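# Flip the toast with a turner, then set turner down

## Task

Use the steel turner to flip the toast slice so it ends lying flat inside the frying pan with its browned side up. It must not fall or tip over from a height greater than about a finger's width. Afterwards place the turner on the table, away from the pan and the toast and not on the hot plate. No part of the hand or arm may ever contact the toast or the pan, including the pan's handle; any such contact fails the task at once. The pan and hot plate are loose and can shift, but the pan has to finish level and centred on the hot plate. At the end the hand must be fully off the turner, neither gripping it even lightly nor holding much of its weight, and the hand should be moved away.

## Robot and tools

ROBOT. There is one six-joint arm ending in a five-finger right hand, so every row describes only that one arm. Joint ranges in rad: shoulder pan -3.142 to 3.142, shoulder lift -6.283 to 6.283, elbow 0.000 to 3.142, wrist 1, wrist 2 and wrist 3 each -6.283 to 6.283. The only camera is cam_wrist, 896x504 pixels.

FRAMES. Scene frame: origin on the table surface directly under the arm base, +z up, +y to the left when facing along +x. Results report the hand point in this frame. The hand point sits 0.05 m in front of the palm, where the index pad meets the thumb tip when pinching. Its own axes: +z runs along the straightened fingers, +y points out of the palm, +x runs across the palm away from the thumb. Straight fingers extend 0.06 to 0.07 m past the point along +z. Sideways the hand spans 0.08 m on the little-finger side, and on the thumb side 0.02 m (thumb turned in front of palm) up to 0.09 m. A wrist bracket on the little-finger side sticks out 0.03 m beyond the point along +y and 0.11 m across the palm; it can collide. Tilting the hand about x or y shifts the point slightly.

ROW FORMAT (14 numbers, each from -1 to 1): dx, dy, dz, rx, ry, rz, little, ring, middle, index, thumb_bend, thumb_turn, force_limit, speed. The first six are an offset of the hand point, expressed in the hand point's own axes, from its measured pose at the start of the action (for the first action of a call: the last pose a result showed). They are not absolute. Scale: 1.0 equals 0.6 m or 180 degrees; rx, ry, rz form a single rotation vector. Every row in an action is measured from that same starting pose, not from the row before. The six motor values are absolute targets: fingers +1 straight, -1 curled into the palm; thumb_bend +1 straight, -1 fully bent; thumb_turn +1 beside the palm, -1 in front of it facing the fingers. A pinch is roughly index -0.22, thumb_bend -0.75, thumb_turn -0.57. force_limit runs linearly from about 0 N (-1) to 10 N (+1) at the fingertip (15 N for the two thumb motors) and only stops closing motion. speed runs from nearly 0 (-1) to full (+1), where a full finger stroke takes 0.6 s; close at -0.9 or slower for a soft grip. Use this order everywhere, including hand_measured, hand_stopped_by and hand_load_n.

TOOLS.
execute_actions(actions): a list of actions; each action is a list of up to 15 rows, one per 1/30 s step, the last row held to fill 15 steps. An empty list just reports state and images. Each step the commanded pose is clipped to 100 mm and 16 degrees from the measured pose, so large offsets need several actions.
move(target, speed, stop_force, blocking): target is one 14-number row, offsets measured from the pose in the latest result that showed one. The path is straight, lasts 0.5 to 10 s and ignores obstacles. speed is in m/s, 0.002 to 0.5 (default 0.25), rotation capped at twice that in rad/s. stop_force, in N from 13 to 80, ends the path when the wrist sensor reads that much extra push against the motion for two steps; the hand then backs up two steps and holds. It is not allowed in the first 0.2 s, is unreliable on rotating moves, should be left out when pulling away from something you press on, and only works well at very low speed. blocking=false returns after 0.5 s while the arm keeps going (not combinable with stop_force); poll with wait(0), and no new actions or moves are accepted until the end shows. The move line reports done, off_target, moving, held, fault or contact (contact ranks above held, done, off_target), plus limits=paced (pose clipped) or limits=held (steps blocked; the arm may then jump fast) and the remaining distance.
wait(seconds): 0 to 10; the arm holds its last command.
stop(): brakes a running move; needs room.
zoom_image(camera, region): camera "cam_wrist", region [x0, y0, x1, y1] in pixels from the top-left, at most 504 by 504.
show_instructions(): shows the reference pages.
finished_scene(scene): pass the current scene number; irreversible.

RESULTS. The state line gives end_effector_position (m), end_effector_quat_wxyz and velocities in the scene frame; printed position may be slightly off at long reach. "Hand target" is where the controller is driving. "pose unreachable" means the clearance check altered or blocked the command. Step readings list positions, with HELD where a step was held back. Wrist force and torque are in the hand point axes, point from the contact into the arm, carry an offset up to about 5.5 N and noise up to 3.4 N, saturate near 100 N; "no reading" is harmless. hand_stopped_by gives moving, target, force, stalled or fault per motor; hand_load_n is positive when something pushes a finger open; a lost grip shows as loads falling near zero. MOTOR HOT appears from 70 °C; at 85 °C the arm brakes until cool.

GRIPPING. Turn the thumb in front of the palm before reaching; the whole hand can then wrap objects 0.035 to 0.08 m thick, lying across the palm toward the wrist. Motors lock on arrival or at force_limit; resending the same numbers keeps the grip. To let go, send targets more open than hand_measured.

AVOID. The arm is stiff: commanding even slightly into a firm surface can fault. Contact torque over the limits (shoulder pan 290, shoulder lift 290, elbow 132, each wrist 47.5 N m, held weight included) or any outside force of 150 N stops the arm for 10 s. Never let hand or arm touch the toast or pan; do not drop the toast, knock anything off the table, or shove the pan off centre. Loose objects may get small random nudges. While you think, the arm keeps holding its last command, and motion lags commands by about 0.17 s.

Each tool is called after "Call:" as name(argument=value, ...), one argument or row to a line, values as JSON.

Reference images:

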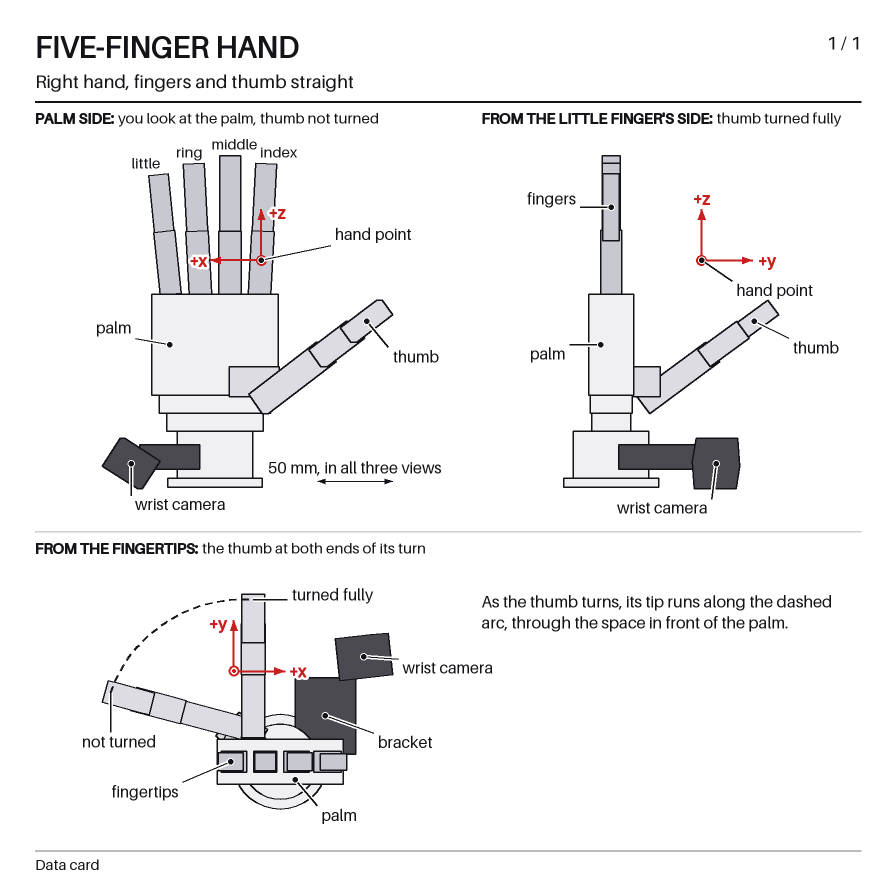

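## Session

Call:
execute_actions(
  actions=[],
)

Scene clock: 0.00 s.
end_effector_position=(+0.5980, -0.0911, +0.3237) hand_measured=(+1.000, +1.000, +1.000, +1.000, +1.000, +1.000) hand_load_n=(+0.0, +0.0, +0.0, +0.0, +0.0, +0.0) hand_stopped_by=(target, target, target, target, target, target) hand_force_limit=0.00 hand_speed=-0.80 end_effector_quat_wxyz=(-0.265, -0.568, +0.777, +0.063) end_effector_velocity=(+0.000, -0.000, +0.000) end_effector_angular_velocity=(-0.002, -0.002, +0.000)
Joint positions: [-0.327 -0.979  1.374  1.61   1.926 -3.1  ]
Joint velocities: [-0.    -0.001  0.    -0.002  0.001  0.   ]
Wrist force (N, on the end effector, along its own x y z axes, offset not removed): no reading
Wrist torque (N m, same axes, about the end effector's origin, offset not removed): no reading
Hand target: +0.598, -0.091, +0.324; -0.265, -0.568, +0.777, +0.063

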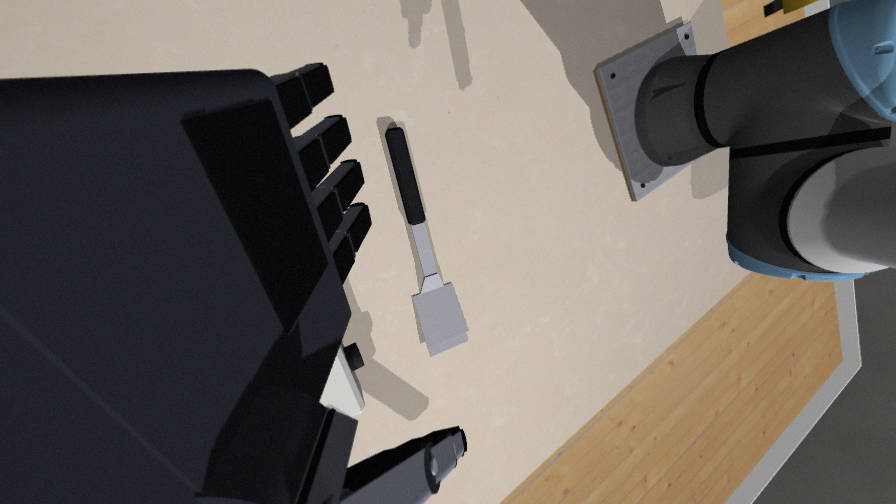

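Call:
move(
  target=[0.197,0.188,-0.08,0.043,-0.182,0.391,1,1,1,1,1,1,0,0.5],
  speed=0.4,
)

Scene clock: 8.50 s.
end_effector_position=(+0.5001, -0.1509, +0.4501) hand_measured=(+1.000, +1.000, +1.000, +1.000, +1.000, +1.000) hand_load_n=(+0.0, +0.0, +0.0, +0.0, +0.0, +0.0) hand_stopped_by=(target, target, target, target, target, target) hand_force_limit=0.00 hand_speed=0.50 end_effector_quat_wxyz=(-0.001, -0.001, +1.000, -0.000) end_effector_velocity=(-0.001, +0.000, +0.001) end_effector_angular_velocity=(-0.001, -0.004, -0.007)
Joint positions: [-0.756 -1.492  1.656  1.42   1.57  -2.342]
Joint velocities: [-0.002 -0.004  0.002 -0.001 -0.002  0.005]
Wrist force (N, on the end effector, along its own x y z axes, offset not removed): [-0.3 1.3 0.0]
Wrist torque (N m, same axes, about the end effector's origin, offset not removed): [0.06 0.04 0.12]
Hand target: +0.500, -0.151, +0.450; -0.001, -0.000, +1.000, -0.000
Off the commanded pose: 0.001 m, 0 deg.
move: done

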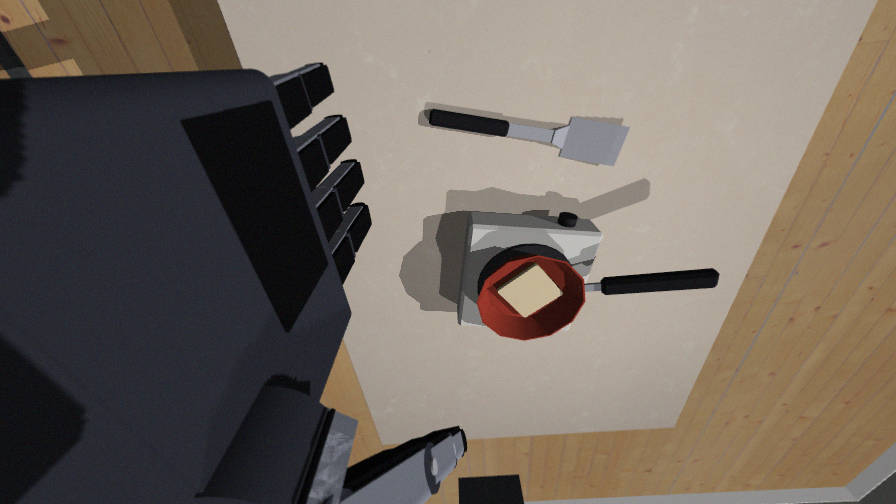

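Call:
zoom_image(
  camera="cam_wrist",
  region=[400, 80, 740, 360],
)

Call:
move(
  target=[0,0,0.25,0,0,0,1,1,1,1,1,1,0,0.5],
  speed=0.4,
)

Region (400, 80, 740, 360) of cam_wrist's 896x504 image, scaled by 1.482, with more detail than that image has; it fills the top 415 rows of this view, and the rest is white.

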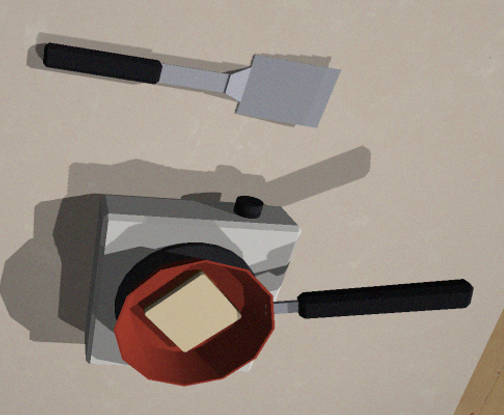

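Scene clock: 13.27 s.
end_effector_position=(+0.4997, -0.1508, +0.3002) hand_measured=(+1.000, +1.000, +1.000, +1.000, +1.000, +1.000) hand_load_n=(+0.0, +0.0, +0.0, +0.0, +0.0, +0.0) hand_stopped_by=(target, target, target, target, target, target) hand_force_limit=0.00 hand_speed=0.50 end_effector_quat_wxyz=(-0.001, -0.001, +1.000, -0.000) end_effector_velocity=(+0.000, -0.000, -0.001) end_effector_angular_velocity=(-0.001, -0.001, -0.001)
Joint positions: [-0.755 -1.422  1.852  1.153  1.57  -2.342]
Joint velocities: [ 0.     0.001  0.002 -0.003  0.     0.001]
Wrist force (N, on the end effector, along its own x y z axes, offset not removed): [-2.2 2.8 1.3]
Wrist torque (N m, same axes, about the end effector's origin, offset not removed): [0.15 0.32 0.05]
Hand target: +0.500, -0.151, +0.300; -0.001, -0.001, +1.000, -0.000
Off the commanded pose: 0.000 m, 0 deg.
move: done

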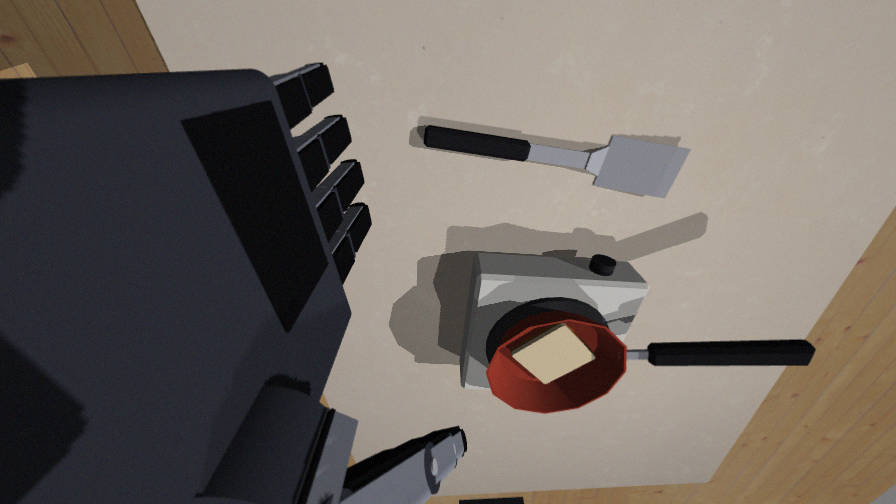

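Call:
zoom_image(
  camera="cam_wrist",
  region=[400, 100, 720, 220],
)

Region (400, 100, 720, 220) of cam_wrist's 896x504 image, scaled by 1.575, with more detail than that image has; it fills the top 189 rows of this view, and the rest is white.

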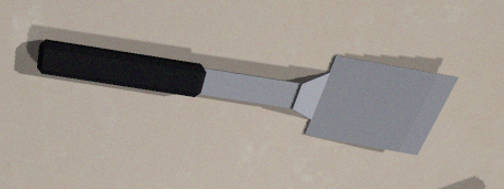

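Call:
move(
  target=[0.133,0.05,0.333,0.281,-0.219,-0.379,1,1,1,1,1,-1,0,0.5],
  speed=0.4,
)

Scene clock: 38.47 s.
end_effector_position=(+0.4191, -0.1210, +0.1011) hand_measured=(+1.000, +1.000, +1.000, +1.000, +1.000, -1.000) hand_load_n=(+0.0, +0.0, +0.0, +0.0, +0.0, +0.0) hand_stopped_by=(target, target, target, target, target, target) hand_force_limit=0.00 hand_speed=0.50 end_effector_quat_wxyz=(+0.306, -0.532, +0.685, -0.394) end_effector_velocity=(-0.001, -0.000, -0.002) end_effector_angular_velocity=(+0.002, -0.002, +0.008)
Joint positions: [-1.23  -1.771  2.616 -0.013  0.763 -3.804]
Joint velocities: [-0.013  0.009  0.003  0.004 -0.016 -0.019]
Wrist force (N, on the end effector, along its own x y z axes, offset not removed): [0.4 2.2 2.0]
Wrist torque (N m, same axes, about the end effector's origin, offset not removed): [0.11 -0.24 0.18]
Hand target: +0.419, -0.121, +0.101; +0.306, -0.532, +0.684, -0.393
Off the commanded pose: 0.001 m, 0 deg.
move: done

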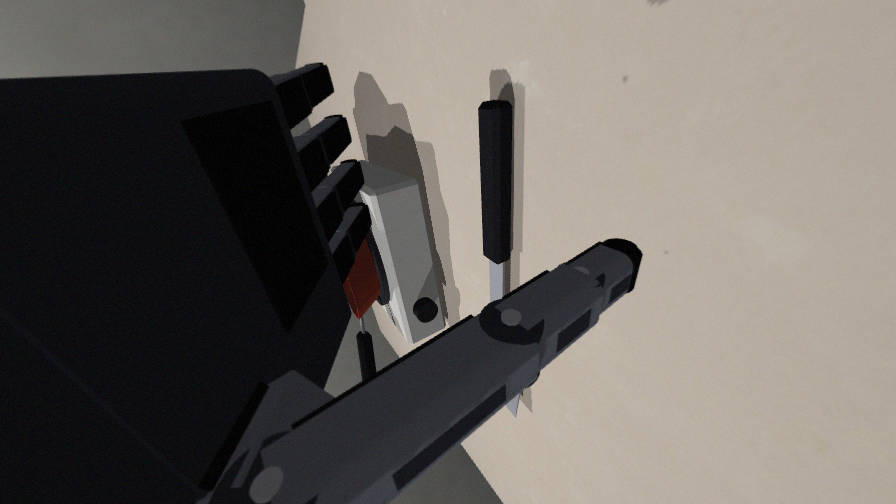

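Call:
execute_actions(
  actions=[
    [[0,0,0,0,0,0,1,1,1,1,1,1,0,1]],
    [[0,0,0,0,0,0,1,1,1,1,1,1,0,1]],
  ],
)

Call:
zoom_image(
  camera="cam_wrist",
  region=[330, 60, 630, 460],
)

Scene clock: 41.97 s.
end_effector_position=(+0.4191, -0.1210, +0.1011) hand_measured=(+1.000, +1.000, +1.000, +1.000, +1.000, +1.000) hand_load_n=(+0.0, +0.0, +0.0, +0.0, +0.0, +0.0) hand_stopped_by=(target, target, target, target, target, target) hand_force_limit=0.00 hand_speed=1.00 end_effector_quat_wxyz=(+0.306, -0.532, +0.685, -0.393) end_effector_velocity=(-0.000, -0.000, -0.000) end_effector_angular_velocity=(-0.001, +0.000, -0.000)
Joint positions: [-1.23  -1.771  2.617 -0.013  0.763 -3.804]
Joint velocities: [ 0.     0.    -0.    -0.001  0.001 -0.   ]
Wrist force (N, on the end effector, along its own x y z axes, offset not removed): [-1.1 2.4 1.0]
Wrist torque (N m, same axes, about the end effector's origin, offset not removed): [0.24 0.14 0.08]
Hand target: +0.419, -0.121, +0.101; +0.306, -0.532, +0.685, -0.393
Off the commanded pose: 0.000 m, 0 deg.
Step readings (end_effector_position; steps 1 to 15: 1st action; 16 to 30: 2nd action):
0: (+0.4190, -0.1210, +0.1010)
1: (+0.4190, -0.1210, +0.1010)
2: (+0.4191, -0.1209, +0.1010)
4: (+0.4190, -0.1208, +0.1010)
8: (+0.4190, -0.1208, +0.1009)
15: (+0.4191, -0.1209, +0.1010)
16: (+0.4191, -0.1210, +0.1011)
17: (+0.4191, -0.1210, +0.1011)
19: (+0.4191, -0.1210, +0.1011)
23: (+0.4191, -0.1210, +0.1011)
30: end_effector_position above

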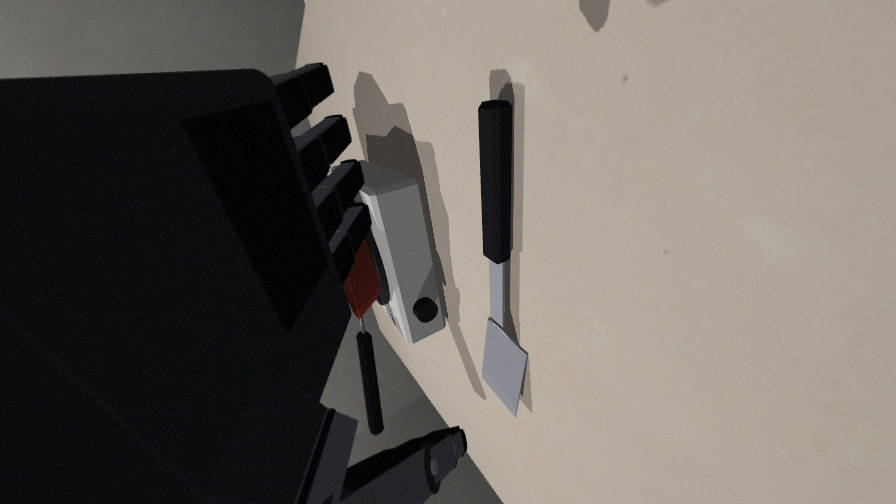

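Region (330, 60, 630, 460) of cam_wrist's 896x504 image, scaled by 1.260, with more detail than that image has; it fills the left 378 columns of this view, and the rest is white.

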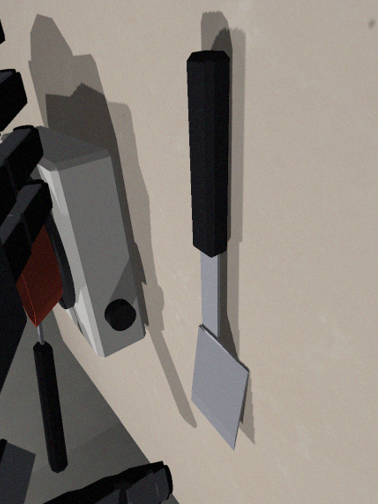

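Call:
execute_actions(
  actions=[
    [[0,0,0,0,0,0,-0.22,-0.22,-0.22,-0.22,-0.75,-0.57,0,1]],
    [[0,0,0,0,0,0,-0.22,-0.22,-0.22,-0.22,-0.75,-0.57,0,1]],
  ],
)

Scene clock: 53.43 s.
end_effector_position=(+0.4191, -0.1210, +0.1011) hand_measured=(-0.220, -0.220, -0.220, -0.220, -0.748, -0.570) hand_load_n=(+0.0, +0.0, +0.0, +1.5, +1.5, +0.0) hand_stopped_by=(target, target, target, target, moving, target) hand_force_limit=0.00 hand_speed=1.00 end_effector_quat_wxyz=(+0.306, -0.532, +0.685, -0.393) end_effector_velocity=(-0.000, +0.000, -0.000) end_effector_angular_velocity=(+0.003, +0.001, -0.001)
Joint positions: [-1.23  -1.771  2.617 -0.013  0.763 -3.804]
Joint velocities: [0.001 0.001 0.    0.001 0.001 0.001]
Wrist force (N, on the end effector, along its own x y z axes, offset not removed): [-0.1 2.3 1.5]
Wrist torque (N m, same axes, about the end effector's origin, offset not removed): [0.16 -0.04 0.10]
Hand target: +0.419, -0.121, +0.101; +0.306, -0.532, +0.685, -0.393
Off the commanded pose: 0.000 m, 0 deg.
Step readings (end_effector_position; steps 1 to 15: 1st action; 16 to 30: 2nd action):
0: (+0.4191, -0.1210, +0.1011)
1: (+0.4191, -0.1210, +0.1011)
2: (+0.4191, -0.1210, +0.1011)
4: (+0.4191, -0.1210, +0.1011)
8: (+0.4191, -0.1210, +0.1011)
15: (+0.4191, -0.1210, +0.1011)
16: (+0.4191, -0.1210, +0.1011)
17: (+0.4191, -0.1210, +0.1011)
19: (+0.4191, -0.1210, +0.1011)
23: (+0.4191, -0.1210, +0.1011)
30: end_effector_position above

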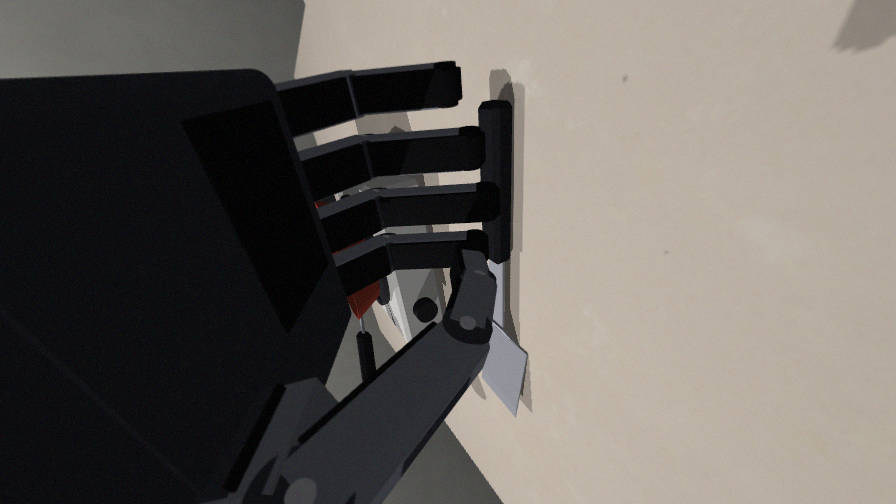

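Call:
move(
  target=[-0.1175,-0.0217,0.124,0.0556,0,0,0.4,0.4,0.4,0.4,-0.2,-0.7,0,1],
  speed=0.2,
)

Scene clock: 60.53 s.
end_effector_position=(+0.5055, -0.0699, +0.0751) hand_measured=(+0.400, +0.400, +0.400, +0.400, -0.200, -0.700) hand_load_n=(+0.0, +0.0, +0.0, +0.0, +0.0, +0.0) hand_stopped_by=(target, target, target, target, target, target) hand_force_limit=0.00 hand_speed=1.00 end_effector_quat_wxyz=(+0.351, -0.503, +0.648, -0.452) end_effector_velocity=(+0.001, -0.000, -0.001) end_effector_angular_velocity=(-0.004, -0.000, -0.004)
Joint positions: [-0.818 -1.656  2.63  -0.548  1.027 -3.363]
Joint velocities: [ 0.009  0.004 -0.001 -0.007  0.013  0.004]
Wrist force (N, on the end effector, along its own x y z axes, offset not removed): [-1.2 1.1 0.7]
Wrist torque (N m, same axes, about the end effector's origin, offset not removed): [0.07 0.15 0.04]
Hand target: +0.506, -0.070, +0.075; +0.351, -0.503, +0.648, -0.452
Off the commanded pose: 0.000 m, 0 deg.
move: done

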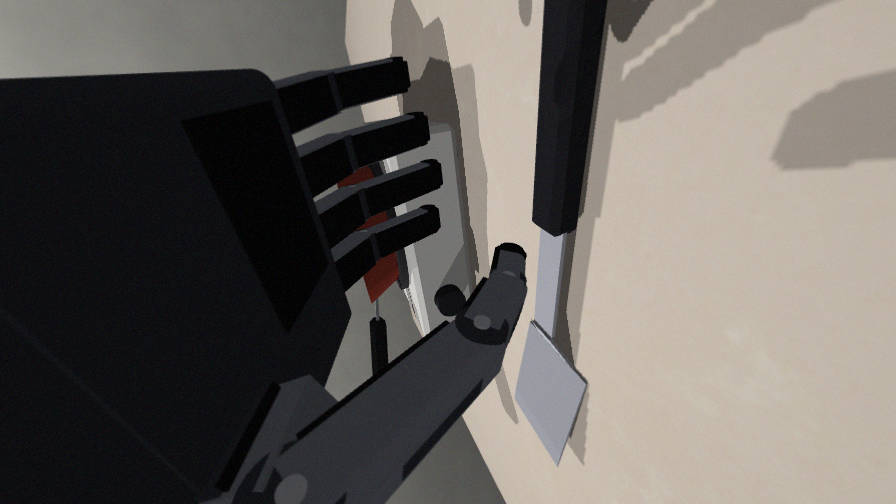

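Call:
move(
  target=[0.05,0.045,-0.001,0,0,0,0.4,0.4,0.4,0.4,-0.2,-0.7,0,1],
  speed=0.1,
)

Scene clock: 66.20 s.
end_effector_position=(+0.4884, -0.0965, +0.0499) hand_measured=(+0.400, +0.400, +0.400, +0.400, -0.200, -0.700) hand_load_n=(+0.0, +0.0, +0.0, +0.0, +0.0, +0.0) hand_stopped_by=(target, target, target, target, target, target) hand_force_limit=0.00 hand_speed=1.00 end_effector_quat_wxyz=(+0.351, -0.503, +0.648, -0.452) end_effector_velocity=(-0.001, -0.001, -0.001) end_effector_angular_velocity=(-0.001, -0.002, +0.001)
Joint positions: [-0.959 -1.593  2.667 -0.605  0.9   -3.438]
Joint velocities: [-0.008  0.003  0.002 -0.004 -0.008 -0.004]
Wrist force (N, on the end effector, along its own x y z axes, offset not removed): [0.0 1.5 2.5]
Wrist torque (N m, same axes, about the end effector's origin, offset not removed): [-0.03 -0.09 0.13]
Hand target: +0.488, -0.097, +0.050; +0.351, -0.503, +0.648, -0.452
Off the commanded pose: 0.000 m, 0 deg.
move: done

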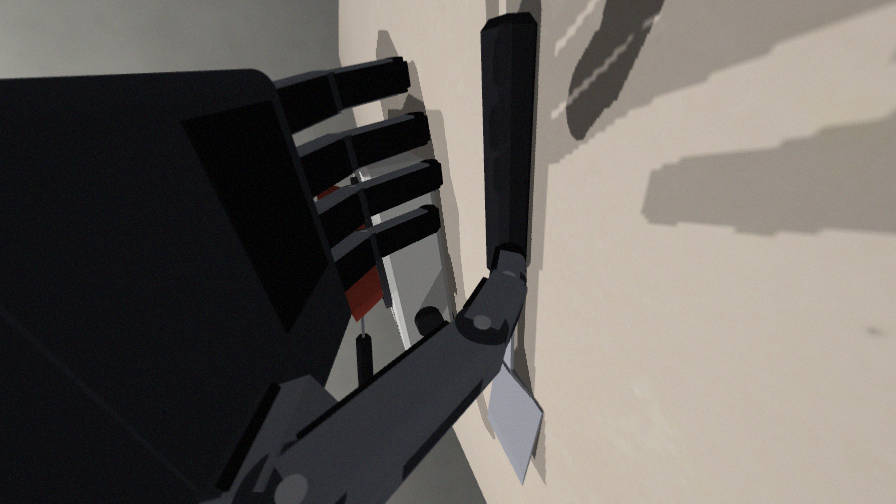

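Call:
move(
  target=[-0.0133,0.023,0.044,0,0,0,0.4,0.4,0.4,0.4,-0.2,-0.7,0,1],
  speed=0.05,
)

Scene clock: 71.70 s.
end_effector_position=(+0.5098, -0.0936, +0.0279) hand_measured=(+0.400, +0.400, +0.400, +0.400, -0.200, -0.700) hand_load_n=(+0.0, +0.0, +0.0, +0.0, +0.0, +0.0) hand_stopped_by=(target, target, target, target, target, target) hand_force_limit=0.00 hand_speed=1.00 end_effector_quat_wxyz=(+0.351, -0.503, +0.648, -0.452) end_effector_velocity=(+0.001, +0.000, -0.001) end_effector_angular_velocity=(+0.001, +0.000, -0.000)
Joint positions: [-0.872 -1.494  2.643 -0.708  0.978 -3.39 ]
Joint velocities: [ 0.004  0.006 -0.001 -0.005  0.004  0.003]
Wrist force (N, on the end effector, along its own x y z axes, offset not removed): [-0.8 2.8 0.1]
Wrist torque (N m, same axes, about the end effector's origin, offset not removed): [0.28 0.14 0.10]
Hand target: +0.510, -0.094, +0.028; +0.351, -0.503, +0.648, -0.452
Off the commanded pose: 0.000 m, 0 deg.
move: done

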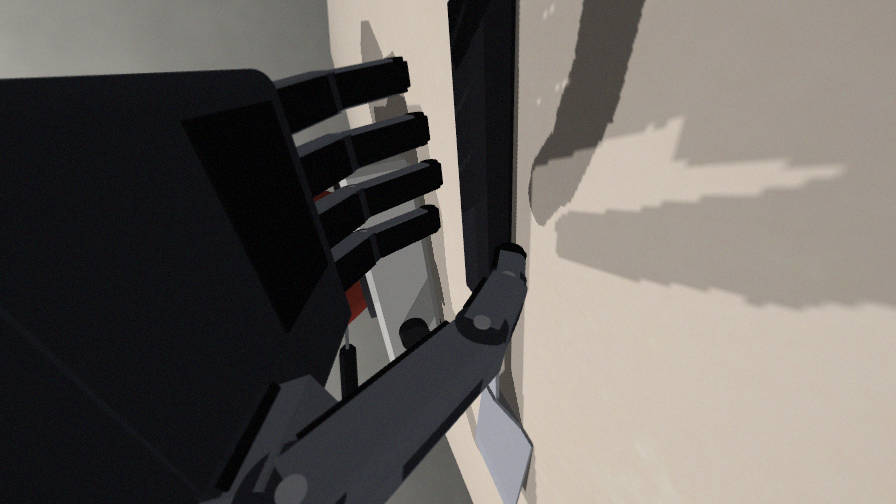

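Call:
move(
  target=[0,0.0125,0.0046,0,0,0,0.4,0.4,0.4,0.4,-0.2,-0.7,0,1],
  speed=0.01,
  stop_force=13,
)

Call:
execute_actions(
  actions=[
    [[0,0,0,0,0,0,0.4,0.4,-0.4,-0.4,-0.8,-0.7,0.2,-0.6]],
    [[0,0,0,0,0,0,0.4,0.4,-0.4,-0.4,-0.8,-0.7,0.2,-0.6]],
    [[0,0,0,0,0,0,0.4,0.4,-0.4,-0.4,-0.8,-0.7,0.2,-0.6]],
  ],
)

Scene clock: 73.87 s.
end_effector_position=(+0.5098, -0.0936, +0.0200) hand_measured=(+0.400, +0.400, +0.400, +0.400, -0.200, -0.700) hand_load_n=(+0.0, +0.0, +0.0, +0.0, +0.0, +0.0) hand_stopped_by=(target, target, target, target, target, target) hand_force_limit=0.00 hand_speed=1.00 end_effector_quat_wxyz=(+0.351, -0.503, +0.648, -0.452) end_effector_velocity=(+0.000, -0.000, -0.001) end_effector_angular_velocity=(-0.000, -0.000, -0.000)
Joint positions: [-0.872 -1.469  2.647 -0.737  0.978 -3.39 ]
Joint velocities: [-0.     0.005  0.001 -0.005 -0.    -0.   ]
Wrist force (N, on the end effector, along its own x y z axes, offset not removed): [-1.3 4.6 1.8]
Wrist torque (N m, same axes, about the end effector's origin, offset not removed): [0.45 0.11 0.07]
Hand target: +0.510, -0.094, +0.020; +0.351, -0.503, +0.648, -0.452
Off the commanded pose: 0.000 m, 0 deg.
move: done

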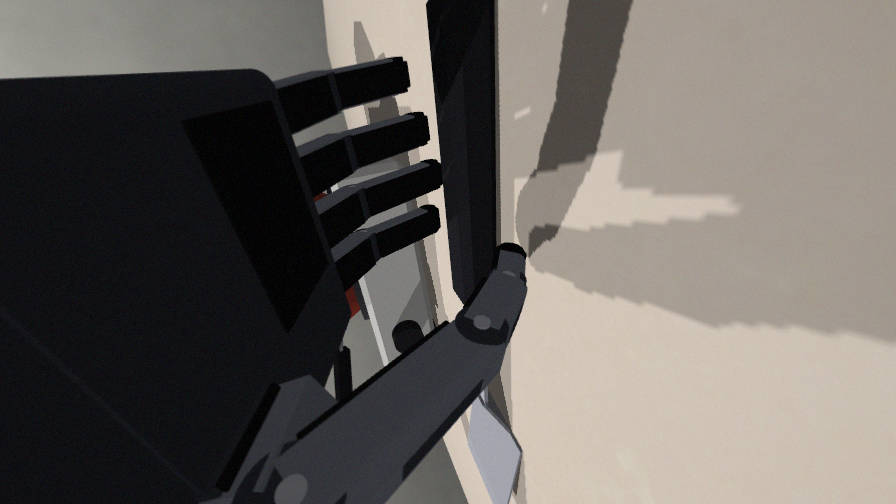

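Scene clock: 75.37 s.
end_effector_position=(+0.5097, -0.0936, +0.0200) hand_measured=(+0.400, +0.400, +0.050, +0.048, -0.450, -0.700) hand_load_n=(+0.0, +0.0, +7.0, +6.5, +9.5, +0.5) hand_stopped_by=(target, target, force, force, force, target) hand_force_limit=0.20 hand_speed=-0.60 end_effector_quat_wxyz=(+0.351, -0.503, +0.648, -0.452) end_effector_velocity=(-0.000, +0.000, -0.000) end_effector_angular_velocity=(+0.001, +0.001, -0.000)
Joint positions: [-0.872 -1.469  2.647 -0.737  0.978 -3.39 ]
Joint velocities: [-0.     0.001  0.     0.     0.     0.   ]
Wrist force (N, on the end effector, along its own x y z axes, offset not removed): [-1.7 2.5 0.4]
Wrist torque (N m, same axes, about the end effector's origin, offset not removed): [0.47 0.16 0.04]
Hand target: +0.510, -0.094, +0.020; +0.351, -0.503, +0.648, -0.452
Off the commanded pose: 0.000 m, 0 deg.
Step readings (end_effector_position; steps 1 to 15: 1st action; 16 to 30: 2nd action; 31 to 45: 3rd action):
0: (+0.5098, -0.0936, +0.0200)
1: (+0.5098, -0.0936, +0.0200)
2: (+0.5098, -0.0936, +0.0200)
4: (+0.5098, -0.0936, +0.0200)
8: (+0.5098, -0.0936, +0.0200)
15: (+0.5097, -0.0936, +0.0200)
16: (+0.5097, -0.0936, +0.0200)
17: (+0.5097, -0.0936, +0.0200)
19: (+0.5097, -0.0936, +0.0200)
23: (+0.5097, -0.0936, +0.0200)
30: (+0.5097, -0.0936, +0.0200)
31: (+0.5097, -0.0936, +0.0200)
32: (+0.5097, -0.0936, +0.0200)
34: (+0.5097, -0.0936, +0.0200)
38: (+0.5097, -0.0936, +0.0200)
45: end_effector_position above

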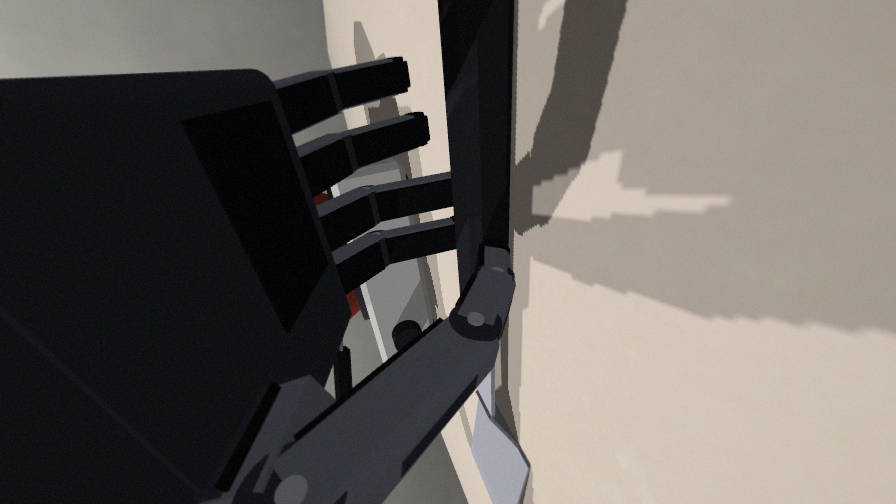

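Call:
execute_actions(
  actions=[
    [[0,0,0,0,0,0,0.4,0.4,-0.45,-0.45,-0.85,-0.7,0.8,-0.8]],
    [[0,-0.03,-0.011,0,0,0,0.4,0.4,-0.45,-0.45,-0.85,-0.7,0.8,-0.8]],
    [[0,-0.03,-0.011,0,0,0,0.4,0.4,-0.45,-0.45,-0.85,-0.7,0.8,-0.8]],
  ],
)

Scene clock: 78.67 s.
end_effector_position=(+0.5098, -0.0936, +0.0581) hand_measured=(+0.400, +0.400, +0.042, +0.040, -0.468, -0.700) hand_load_n=(+0.0, +0.0, +8.0, +9.5, +12.0, +1.5) hand_stopped_by=(target, target, force, force, force, target) hand_force_limit=0.80 hand_speed=-0.80 end_effector_quat_wxyz=(+0.351, -0.503, +0.648, -0.452) end_effector_velocity=(-0.000, +0.000, +0.001) end_effector_angular_velocity=(+0.002, +0.002, -0.000)
Joint positions: [-0.872 -1.583  2.623 -0.6    0.978 -3.39 ]
Joint velocities: [-0.001 -0.004 -0.001  0.008 -0.     0.   ]
Wrist force (N, on the end effector, along its own x y z axes, offset not removed): [-0.3 5.7 1.8]
Wrist torque (N m, same axes, about the end effector's origin, offset not removed): [0.41 0.06 -0.01]
Hand target: +0.510, -0.094, +0.058; +0.351, -0.503, +0.648, -0.452
Off the commanded pose: 0.000 m, 0 deg.
Step readings (end_effector_position; steps 1 to 15: 1st action; 16 to 30: 2nd action; 31 to 45: 3rd action):
0: (+0.5097, -0.0936, +0.0200)
1: (+0.5097, -0.0936, +0.0200)
2: (+0.5097, -0.0936, +0.0200)
4: (+0.5097, -0.0936, +0.0200)
8: (+0.5097, -0.0936, +0.0200)
15: (+0.5097, -0.0936, +0.0200)
16: (+0.5098, -0.0936, +0.0203)
17: (+0.5101, -0.0938, +0.0233)
19: (+0.5102, -0.0936, +0.0306)
23: (+0.5099, -0.0935, +0.0371)
30: (+0.5098, -0.0936, +0.0390)
31: (+0.5099, -0.0937, +0.0395)
32: (+0.5103, -0.0940, +0.0427)
34: (+0.5104, -0.0938, +0.0500)
38: (+0.5101, -0.0937, +0.0563)
45: end_effector_position above

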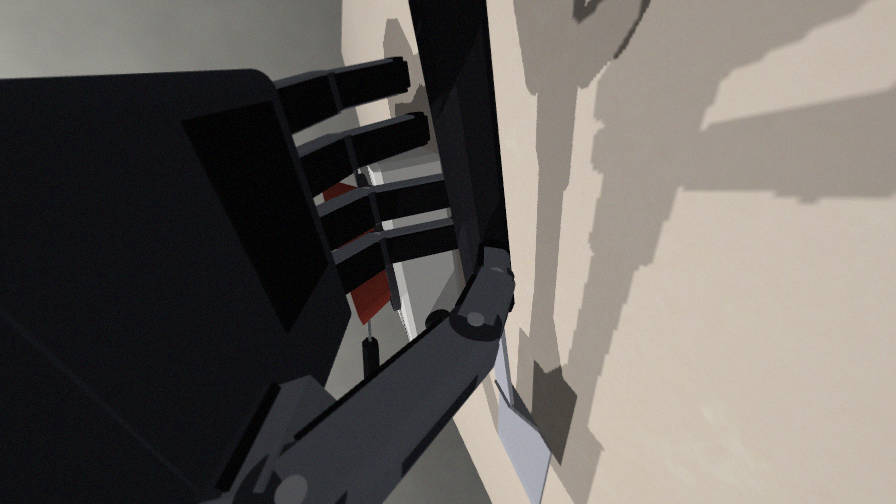

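Call:
move(
  target=[0,-0.0626,-0.0228,0,0,0,0.4,0.4,-0.45,-0.45,-0.85,-0.7,0.8,-0.8],
  speed=0.05,
)

Scene clock: 80.97 s.
end_effector_position=(+0.5099, -0.0937, +0.0980) hand_measured=(+0.400, +0.400, +0.042, +0.040, -0.468, -0.700) hand_load_n=(+0.0, +0.0, +8.0, +9.5, +12.0, +1.5) hand_stopped_by=(target, target, force, force, force, target) hand_force_limit=0.80 hand_speed=-0.80 end_effector_quat_wxyz=(+0.351, -0.503, +0.648, -0.452) end_effector_velocity=(+0.000, +0.000, +0.001) end_effector_angular_velocity=(+0.001, -0.000, +0.002)
Joint positions: [-0.872 -1.688  2.591 -0.463  0.978 -3.39 ]
Joint velocities: [-0.    -0.003 -0.002  0.005 -0.003  0.   ]
Wrist force (N, on the end effector, along its own x y z axes, offset not removed): [-0.7 5.7 0.9]
Wrist torque (N m, same axes, about the end effector's origin, offset not removed): [0.51 0.12 0.04]
Hand target: +0.510, -0.094, +0.098; +0.351, -0.503, +0.648, -0.452
Off the commanded pose: 0.000 m, 0 deg.
move: done

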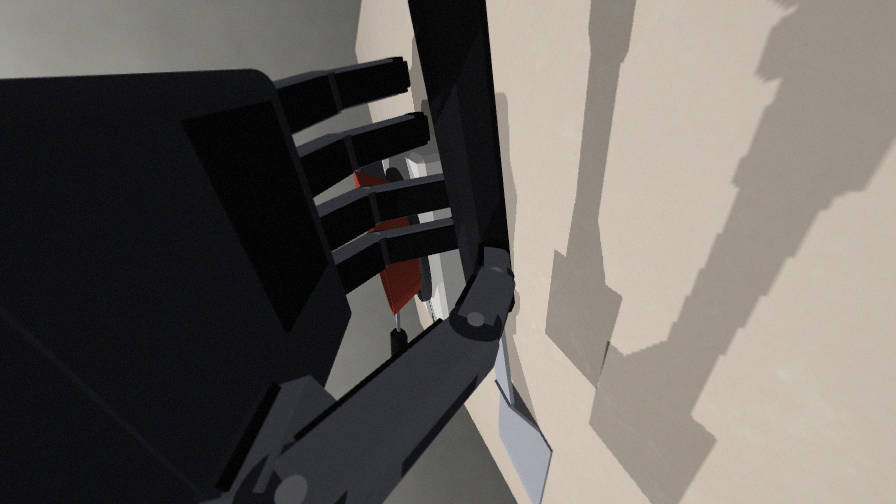

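Call:
move(
  target=[0,0.055,0.02,0,0,0,-0.1,-0.1,-0.45,-0.45,-0.85,-0.7,-0.2,-0.75],
  speed=0.05,
)

Scene clock: 83.57 s.
end_effector_position=(+0.5098, -0.0936, +0.0628) hand_measured=(-0.042, +0.014, +0.042, +0.040, -0.468, -0.700) hand_load_n=(+4.0, +0.5, +2.0, +10.5, +14.5, +7.0) hand_stopped_by=(force, force, force, force, force, target) hand_force_limit=-0.20 hand_speed=-0.75 end_effector_quat_wxyz=(+0.351, -0.503, +0.648, -0.452) end_effector_velocity=(-0.000, +0.000, -0.000) end_effector_angular_velocity=(+0.001, +0.001, -0.001)
Joint positions: [-0.872 -1.596  2.62  -0.583  0.978 -3.39 ]
Joint velocities: [0.    0.001 0.    0.001 0.001 0.   ]
Wrist force (N, on the end effector, along its own x y z axes, offset not removed): [-1.3 6.1 0.2]
Wrist torque (N m, same axes, about the end effector's origin, offset not removed): [0.62 0.31 -0.01]
Hand target: +0.510, -0.094, +0.063; +0.351, -0.503, +0.648, -0.452
Off the commanded pose: 0.000 m, 0 deg.
move: done

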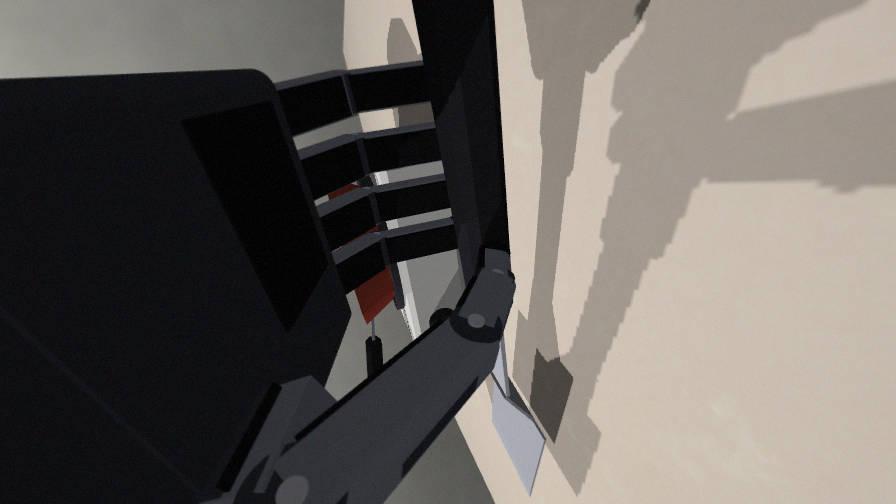

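Call:
execute_actions(
  actions=[
    [[0,0,0,0,0,0,0.5,0.5,0.3,-0.45,-0.85,-0.7,0.8,-0.3]],
    [[0,0,0,0,0,0,0.5,0.5,0.3,-0.45,-0.85,-0.7,0.8,-0.3]],
  ],
)

Call:
move(
  target=[0,-0.0626,-0.0228,0,0,0,0.5,0.5,0.3,-0.45,-0.85,-0.7,0.8,-0.3],
  speed=0.03,
)

Scene clock: 90.63 s.
end_effector_position=(+0.5098, -0.0936, +0.0628) hand_measured=(+0.500, +0.500, +0.300, +0.042, -0.468, -0.700) hand_load_n=(+0.0, +0.0, +0.0, +11.5, +8.5, -1.5) hand_stopped_by=(target, target, target, force, force, target) hand_force_limit=0.80 hand_speed=-0.30 end_effector_quat_wxyz=(+0.351, -0.503, +0.648, -0.452) end_effector_velocity=(-0.000, +0.000, -0.001) end_effector_angular_velocity=(+0.002, +0.001, -0.000)
Joint positions: [-0.872 -1.596  2.62  -0.583  0.978 -3.39 ]
Joint velocities: [-0.     0.001 -0.     0.001 -0.     0.   ]
Wrist force (N, on the end effector, along its own x y z axes, offset not removed): [1.5 4.0 1.2]
Wrist torque (N m, same axes, about the end effector's origin, offset not removed): [0.39 -0.24 0.27]
Hand target: +0.510, -0.094, +0.063; +0.351, -0.503, +0.648, -0.452
Off the commanded pose: 0.000 m, 0 deg.
Step readings (end_effector_position; steps 1 to 15: 1st action; 16 to 30: 2nd action):
0: (+0.5098, -0.0936, +0.0628)
1: (+0.5098, -0.0936, +0.0628)
2: (+0.5098, -0.0936, +0.0628)
4: (+0.5098, -0.0936, +0.0628)
8: (+0.5098, -0.0936, +0.0628)
15: (+0.5098, -0.0936, +0.0628)
16: (+0.5098, -0.0936, +0.0628)
17: (+0.5098, -0.0936, +0.0628)
19: (+0.5098, -0.0936, +0.0628)
23: (+0.5098, -0.0936, +0.0628)
30: end_effector_position above

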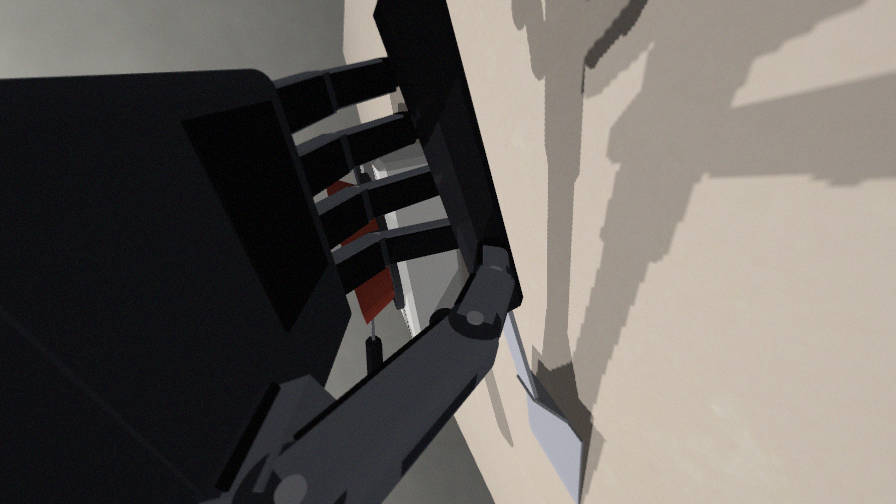

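Scene clock: 92.27 s.
end_effector_position=(+0.5100, -0.0937, +0.1027) hand_measured=(+0.500, +0.500, +0.300, +0.042, -0.468, -0.700) hand_load_n=(+0.0, +0.0, +0.0, +10.5, +7.5, -1.0) hand_stopped_by=(target, target, target, force, force, target) hand_force_limit=0.80 hand_speed=-0.30 end_effector_quat_wxyz=(+0.351, -0.503, +0.648, -0.452) end_effector_velocity=(-0.000, +0.000, +0.002) end_effector_angular_velocity=(+0.001, +0.000, +0.001)
Joint positions: [-0.872 -1.699  2.587 -0.448  0.978 -3.39 ]
Joint velocities: [-0.    -0.005 -0.002  0.007 -0.001 -0.   ]
Wrist force (N, on the end effector, along its own x y z axes, offset not removed): [-1.1 3.1 2.0]
Wrist torque (N m, same axes, about the end effector's origin, offset not removed): [0.04 0.01 0.00]
Hand target: +0.510, -0.094, +0.103; +0.351, -0.503, +0.648, -0.452
Off the commanded pose: 0.000 m, 0 deg.
move: done

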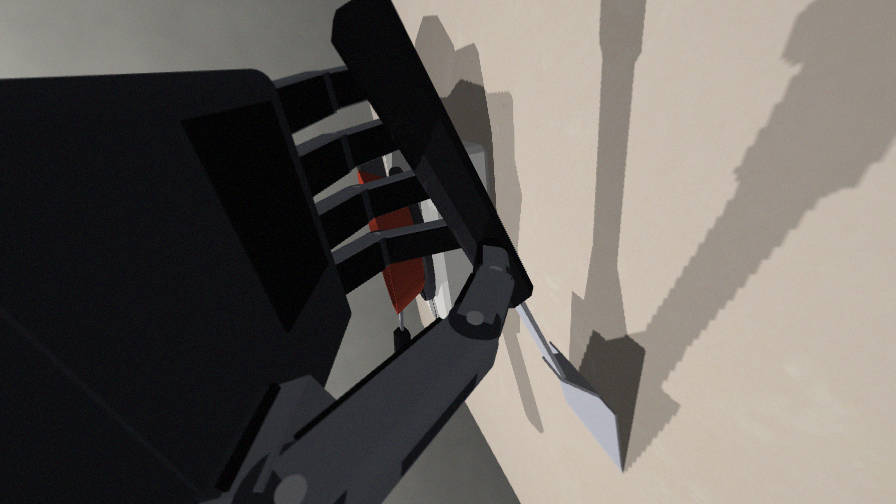

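Call:
execute_actions(
  actions=[
    [[0,0,0,0,0,0,-1,-1,0.3,-0.45,-0.85,-0.7,0.2,-0.6]],
    [[0,0,0,0,0,0,-1,-1,0.3,-0.45,-0.85,-0.7,0.2,-0.6]],
    [[0,0,0,0,0,0,-1,-1,0.3,-0.45,-0.85,-0.7,0.2,-0.6]],
  ],
)

Scene clock: 94.67 s.
end_effector_position=(+0.5100, -0.0938, +0.1028) hand_measured=(-0.118, -0.008, +0.300, +0.042, -0.468, -0.700) hand_load_n=(+4.5, +0.0, +0.0, +9.5, +14.0, +8.5) hand_stopped_by=(force, force, target, force, force, target) hand_force_limit=0.20 hand_speed=-0.60 end_effector_quat_wxyz=(+0.351, -0.503, +0.648, -0.452) end_effector_velocity=(-0.000, -0.001, -0.000) end_effector_angular_velocity=(+0.000, +0.001, -0.002)
Joint positions: [-0.872 -1.699  2.587 -0.448  0.978 -3.39 ]
Joint velocities: [-0.     0.001 -0.    -0.001  0.002  0.   ]
Wrist force (N, on the end effector, along its own x y z axes, offset not removed): [-0.9 2.3 0.7]
Wrist torque (N m, same axes, about the end effector's origin, offset not removed): [0.11 0.09 0.14]
Hand target: +0.510, -0.094, +0.103; +0.351, -0.503, +0.648, -0.452
Off the commanded pose: 0.000 m, 0 deg.
Step readings (end_effector_position; steps 1 to 15: 1st action; 16 to 30: 2nd action; 31 to 45: 3rd action):
0: (+0.5099, -0.0937, +0.1029)
1: (+0.5099, -0.0937, +0.1029)
2: (+0.5099, -0.0937, +0.1029)
4: (+0.5100, -0.0938, +0.1029)
8: (+0.5100, -0.0938, +0.1029)
15: (+0.5100, -0.0938, +0.1028)
16: (+0.5100, -0.0938, +0.1028)
17: (+0.5100, -0.0938, +0.1028)
19: (+0.5100, -0.0938, +0.1028)
23: (+0.5100, -0.0938, +0.1028)
30: (+0.5100, -0.0938, +0.1028)
31: (+0.5100, -0.0938, +0.1028)
32: (+0.5100, -0.0938, +0.1028)
34: (+0.5100, -0.0938, +0.1028)
38: (+0.5100, -0.0938, +0.1028)
45: end_effector_position above

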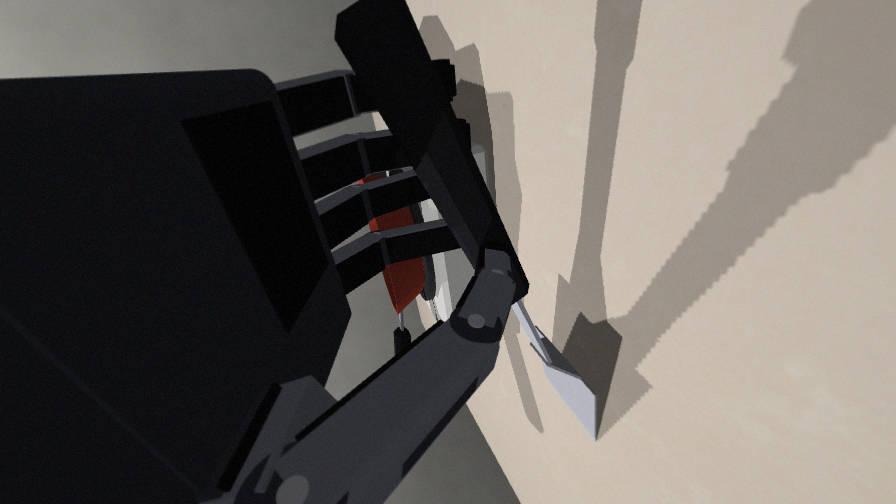

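Call:
execute_actions(
  actions=[
    [[0,0,0,0,0,0,-0.98,-0.98,0.3,0.1,-0.85,-0.7,0.2,-0.85]],
    [[0,0,0,0,0,0,-0.98,-0.98,0.3,0.1,-0.85,-0.7,0.2,-0.85]],
    [[0,0,0,0,0,0,-0.95,-0.95,0.3,0.16,-0.85,-0.7,0.2,-0.85]],
    [[0,0,0,0,0,0,-0.95,-0.95,0.3,0.16,-0.85,-0.7,0.2,-0.85]],
  ],
)

Scene clock: 99.37 s.
end_effector_position=(+0.5100, -0.0938, +0.1028) hand_measured=(-0.282, -0.144, +0.300, +0.160, -0.470, -0.700) hand_load_n=(+0.0, +5.0, +0.0, +0.0, +6.5, +8.5) hand_stopped_by=(force, force, target, target, force, target) hand_force_limit=0.20 hand_speed=-0.85 end_effector_quat_wxyz=(+0.351, -0.503, +0.648, -0.452) end_effector_velocity=(-0.000, +0.000, -0.001) end_effector_angular_velocity=(+0.001, +0.001, -0.001)
Joint positions: [-0.872 -1.699  2.587 -0.448  0.978 -3.39 ]
Joint velocities: [-0.     0.001  0.     0.     0.     0.   ]
Wrist force (N, on the end effector, along its own x y z axes, offset not removed): [-3.3 4.0 -0.6]
Wrist torque (N m, same axes, about the end effector's origin, offset not removed): [0.34 0.51 0.05]
Hand target: +0.510, -0.094, +0.103; +0.351, -0.503, +0.648, -0.452
Off the commanded pose: 0.000 m, 0 deg.
Step readings (end_effector_position; steps 1 to 15: 1st action; 16 to 30: 2nd action; 31 to 45: 3rd action; 46 to 60: 4th action):
0: (+0.5100, -0.0938, +0.1028)
1: (+0.5100, -0.0938, +0.1028)
2: (+0.5100, -0.0938, +0.1028)
4: (+0.5100, -0.0938, +0.1028)
8: (+0.5100, -0.0938, +0.1028)
15: (+0.5100, -0.0938, +0.1028)
16: (+0.5100, -0.0938, +0.1028)
17: (+0.5100, -0.0938, +0.1028)
19: (+0.5100, -0.0938, +0.1028)
23: (+0.5100, -0.0938, +0.1028)
30: (+0.5100, -0.0938, +0.1028)
31: (+0.5100, -0.0938, +0.1028)
32: (+0.5100, -0.0938, +0.1028)
34: (+0.5100, -0.0938, +0.1028)
38: (+0.5100, -0.0938, +0.1028)
45: (+0.5100, -0.0938, +0.1028)
46: (+0.5100, -0.0938, +0.1028)
47: (+0.5100, -0.0938, +0.1028)
49: (+0.5100, -0.0938, +0.1028)
53: (+0.5100, -0.0938, +0.1028)
60: end_effector_position above

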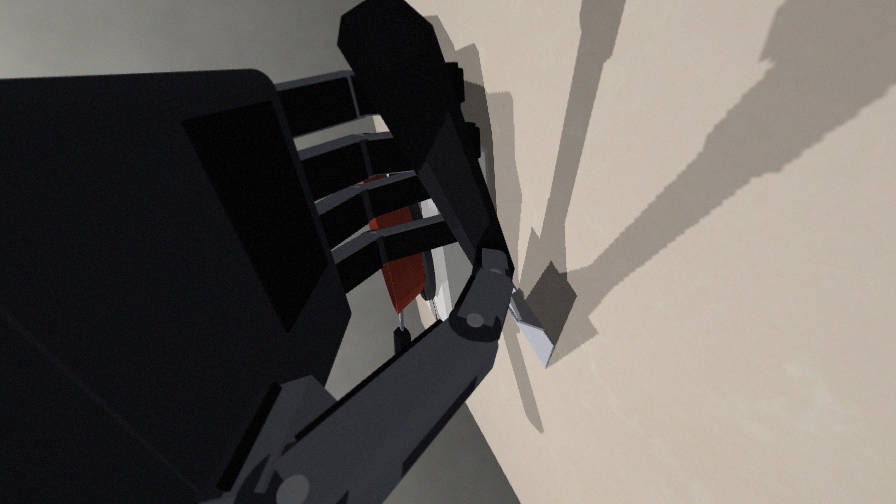

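Call:
execute_actions(
  actions=[
    [[0,0,0,0,0,0,-0.95,-0.95,-0.6,-0.4,-0.85,-0.7,0.0,-0.8]],
    [[0,0,0,0,0,0,-0.95,-0.95,-0.6,-0.4,-0.85,-0.7,0,-0.8]],
    [[0,0,0,0,0,0,-0.95,-0.95,-0.6,-0.4,-0.85,-0.7,0,-0.8]],
  ],
)

Call:
zoom_image(
  camera="cam_wrist",
  region=[300, 0, 700, 400],
)

Scene clock: 104.03 s.
end_effector_position=(+0.5100, -0.0938, +0.1028) hand_measured=(-0.282, -0.144, +0.026, +0.118, -0.470, -0.700) hand_load_n=(+0.0, +3.5, +6.0, +5.0, +9.5, +7.0) hand_stopped_by=(force, force, force, force, force, target) hand_force_limit=0.00 hand_speed=-0.80 end_effector_quat_wxyz=(+0.351, -0.503, +0.648, -0.452) end_effector_velocity=(+0.000, +0.001, +0.001) end_effector_angular_velocity=(-0.001, -0.001, +0.003)
Joint positions: [-0.872 -1.699  2.587 -0.448  0.978 -3.39 ]
Joint velocities: [ 0.    -0.001  0.     0.    -0.003 -0.001]
Wrist force (N, on the end effector, along its own x y z axes, offset not removed): [1.4 2.4 -0.5]
Wrist torque (N m, same axes, about the end effector's origin, offset not removed): [0.23 -0.31 0.40]
Hand target: +0.510, -0.094, +0.103; +0.351, -0.503, +0.648, -0.452
Off the commanded pose: 0.000 m, 0 deg.
Step readings (end_effector_position; steps 1 to 15: 1st action; 16 to 30: 2nd action; 31 to 45: 3rd action):
0: (+0.5100, -0.0938, +0.1028)
1: (+0.5100, -0.0938, +0.1028)
2: (+0.5100, -0.0938, +0.1028)
4: (+0.5100, -0.0938, +0.1028)
8: (+0.5100, -0.0938, +0.1028)
15: (+0.5100, -0.0938, +0.1028)
16: (+0.5100, -0.0938, +0.1028)
17: (+0.5100, -0.0938, +0.1028)
19: (+0.5100, -0.0938, +0.1028)
23: (+0.5100, -0.0938, +0.1028)
30: (+0.5100, -0.0938, +0.1028)
31: (+0.5100, -0.0938, +0.1028)
32: (+0.5100, -0.0938, +0.1028)
34: (+0.5100, -0.0938, +0.1028)
38: (+0.5100, -0.0938, +0.1028)
45: end_effector_position above

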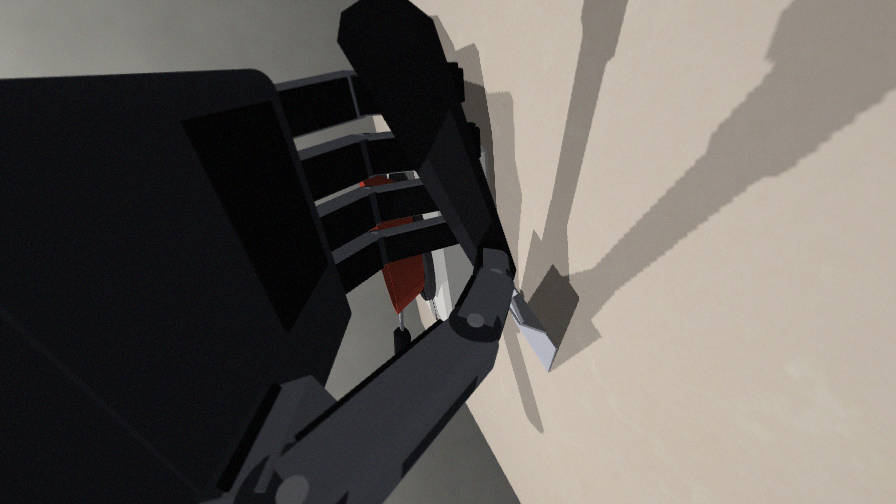

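Region (300, 0, 700, 400) of cam_wrist's 896x504 image, scaled by 1.260, with more detail than that image has.

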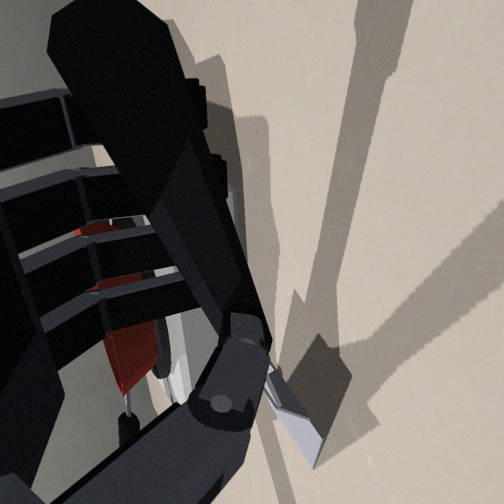

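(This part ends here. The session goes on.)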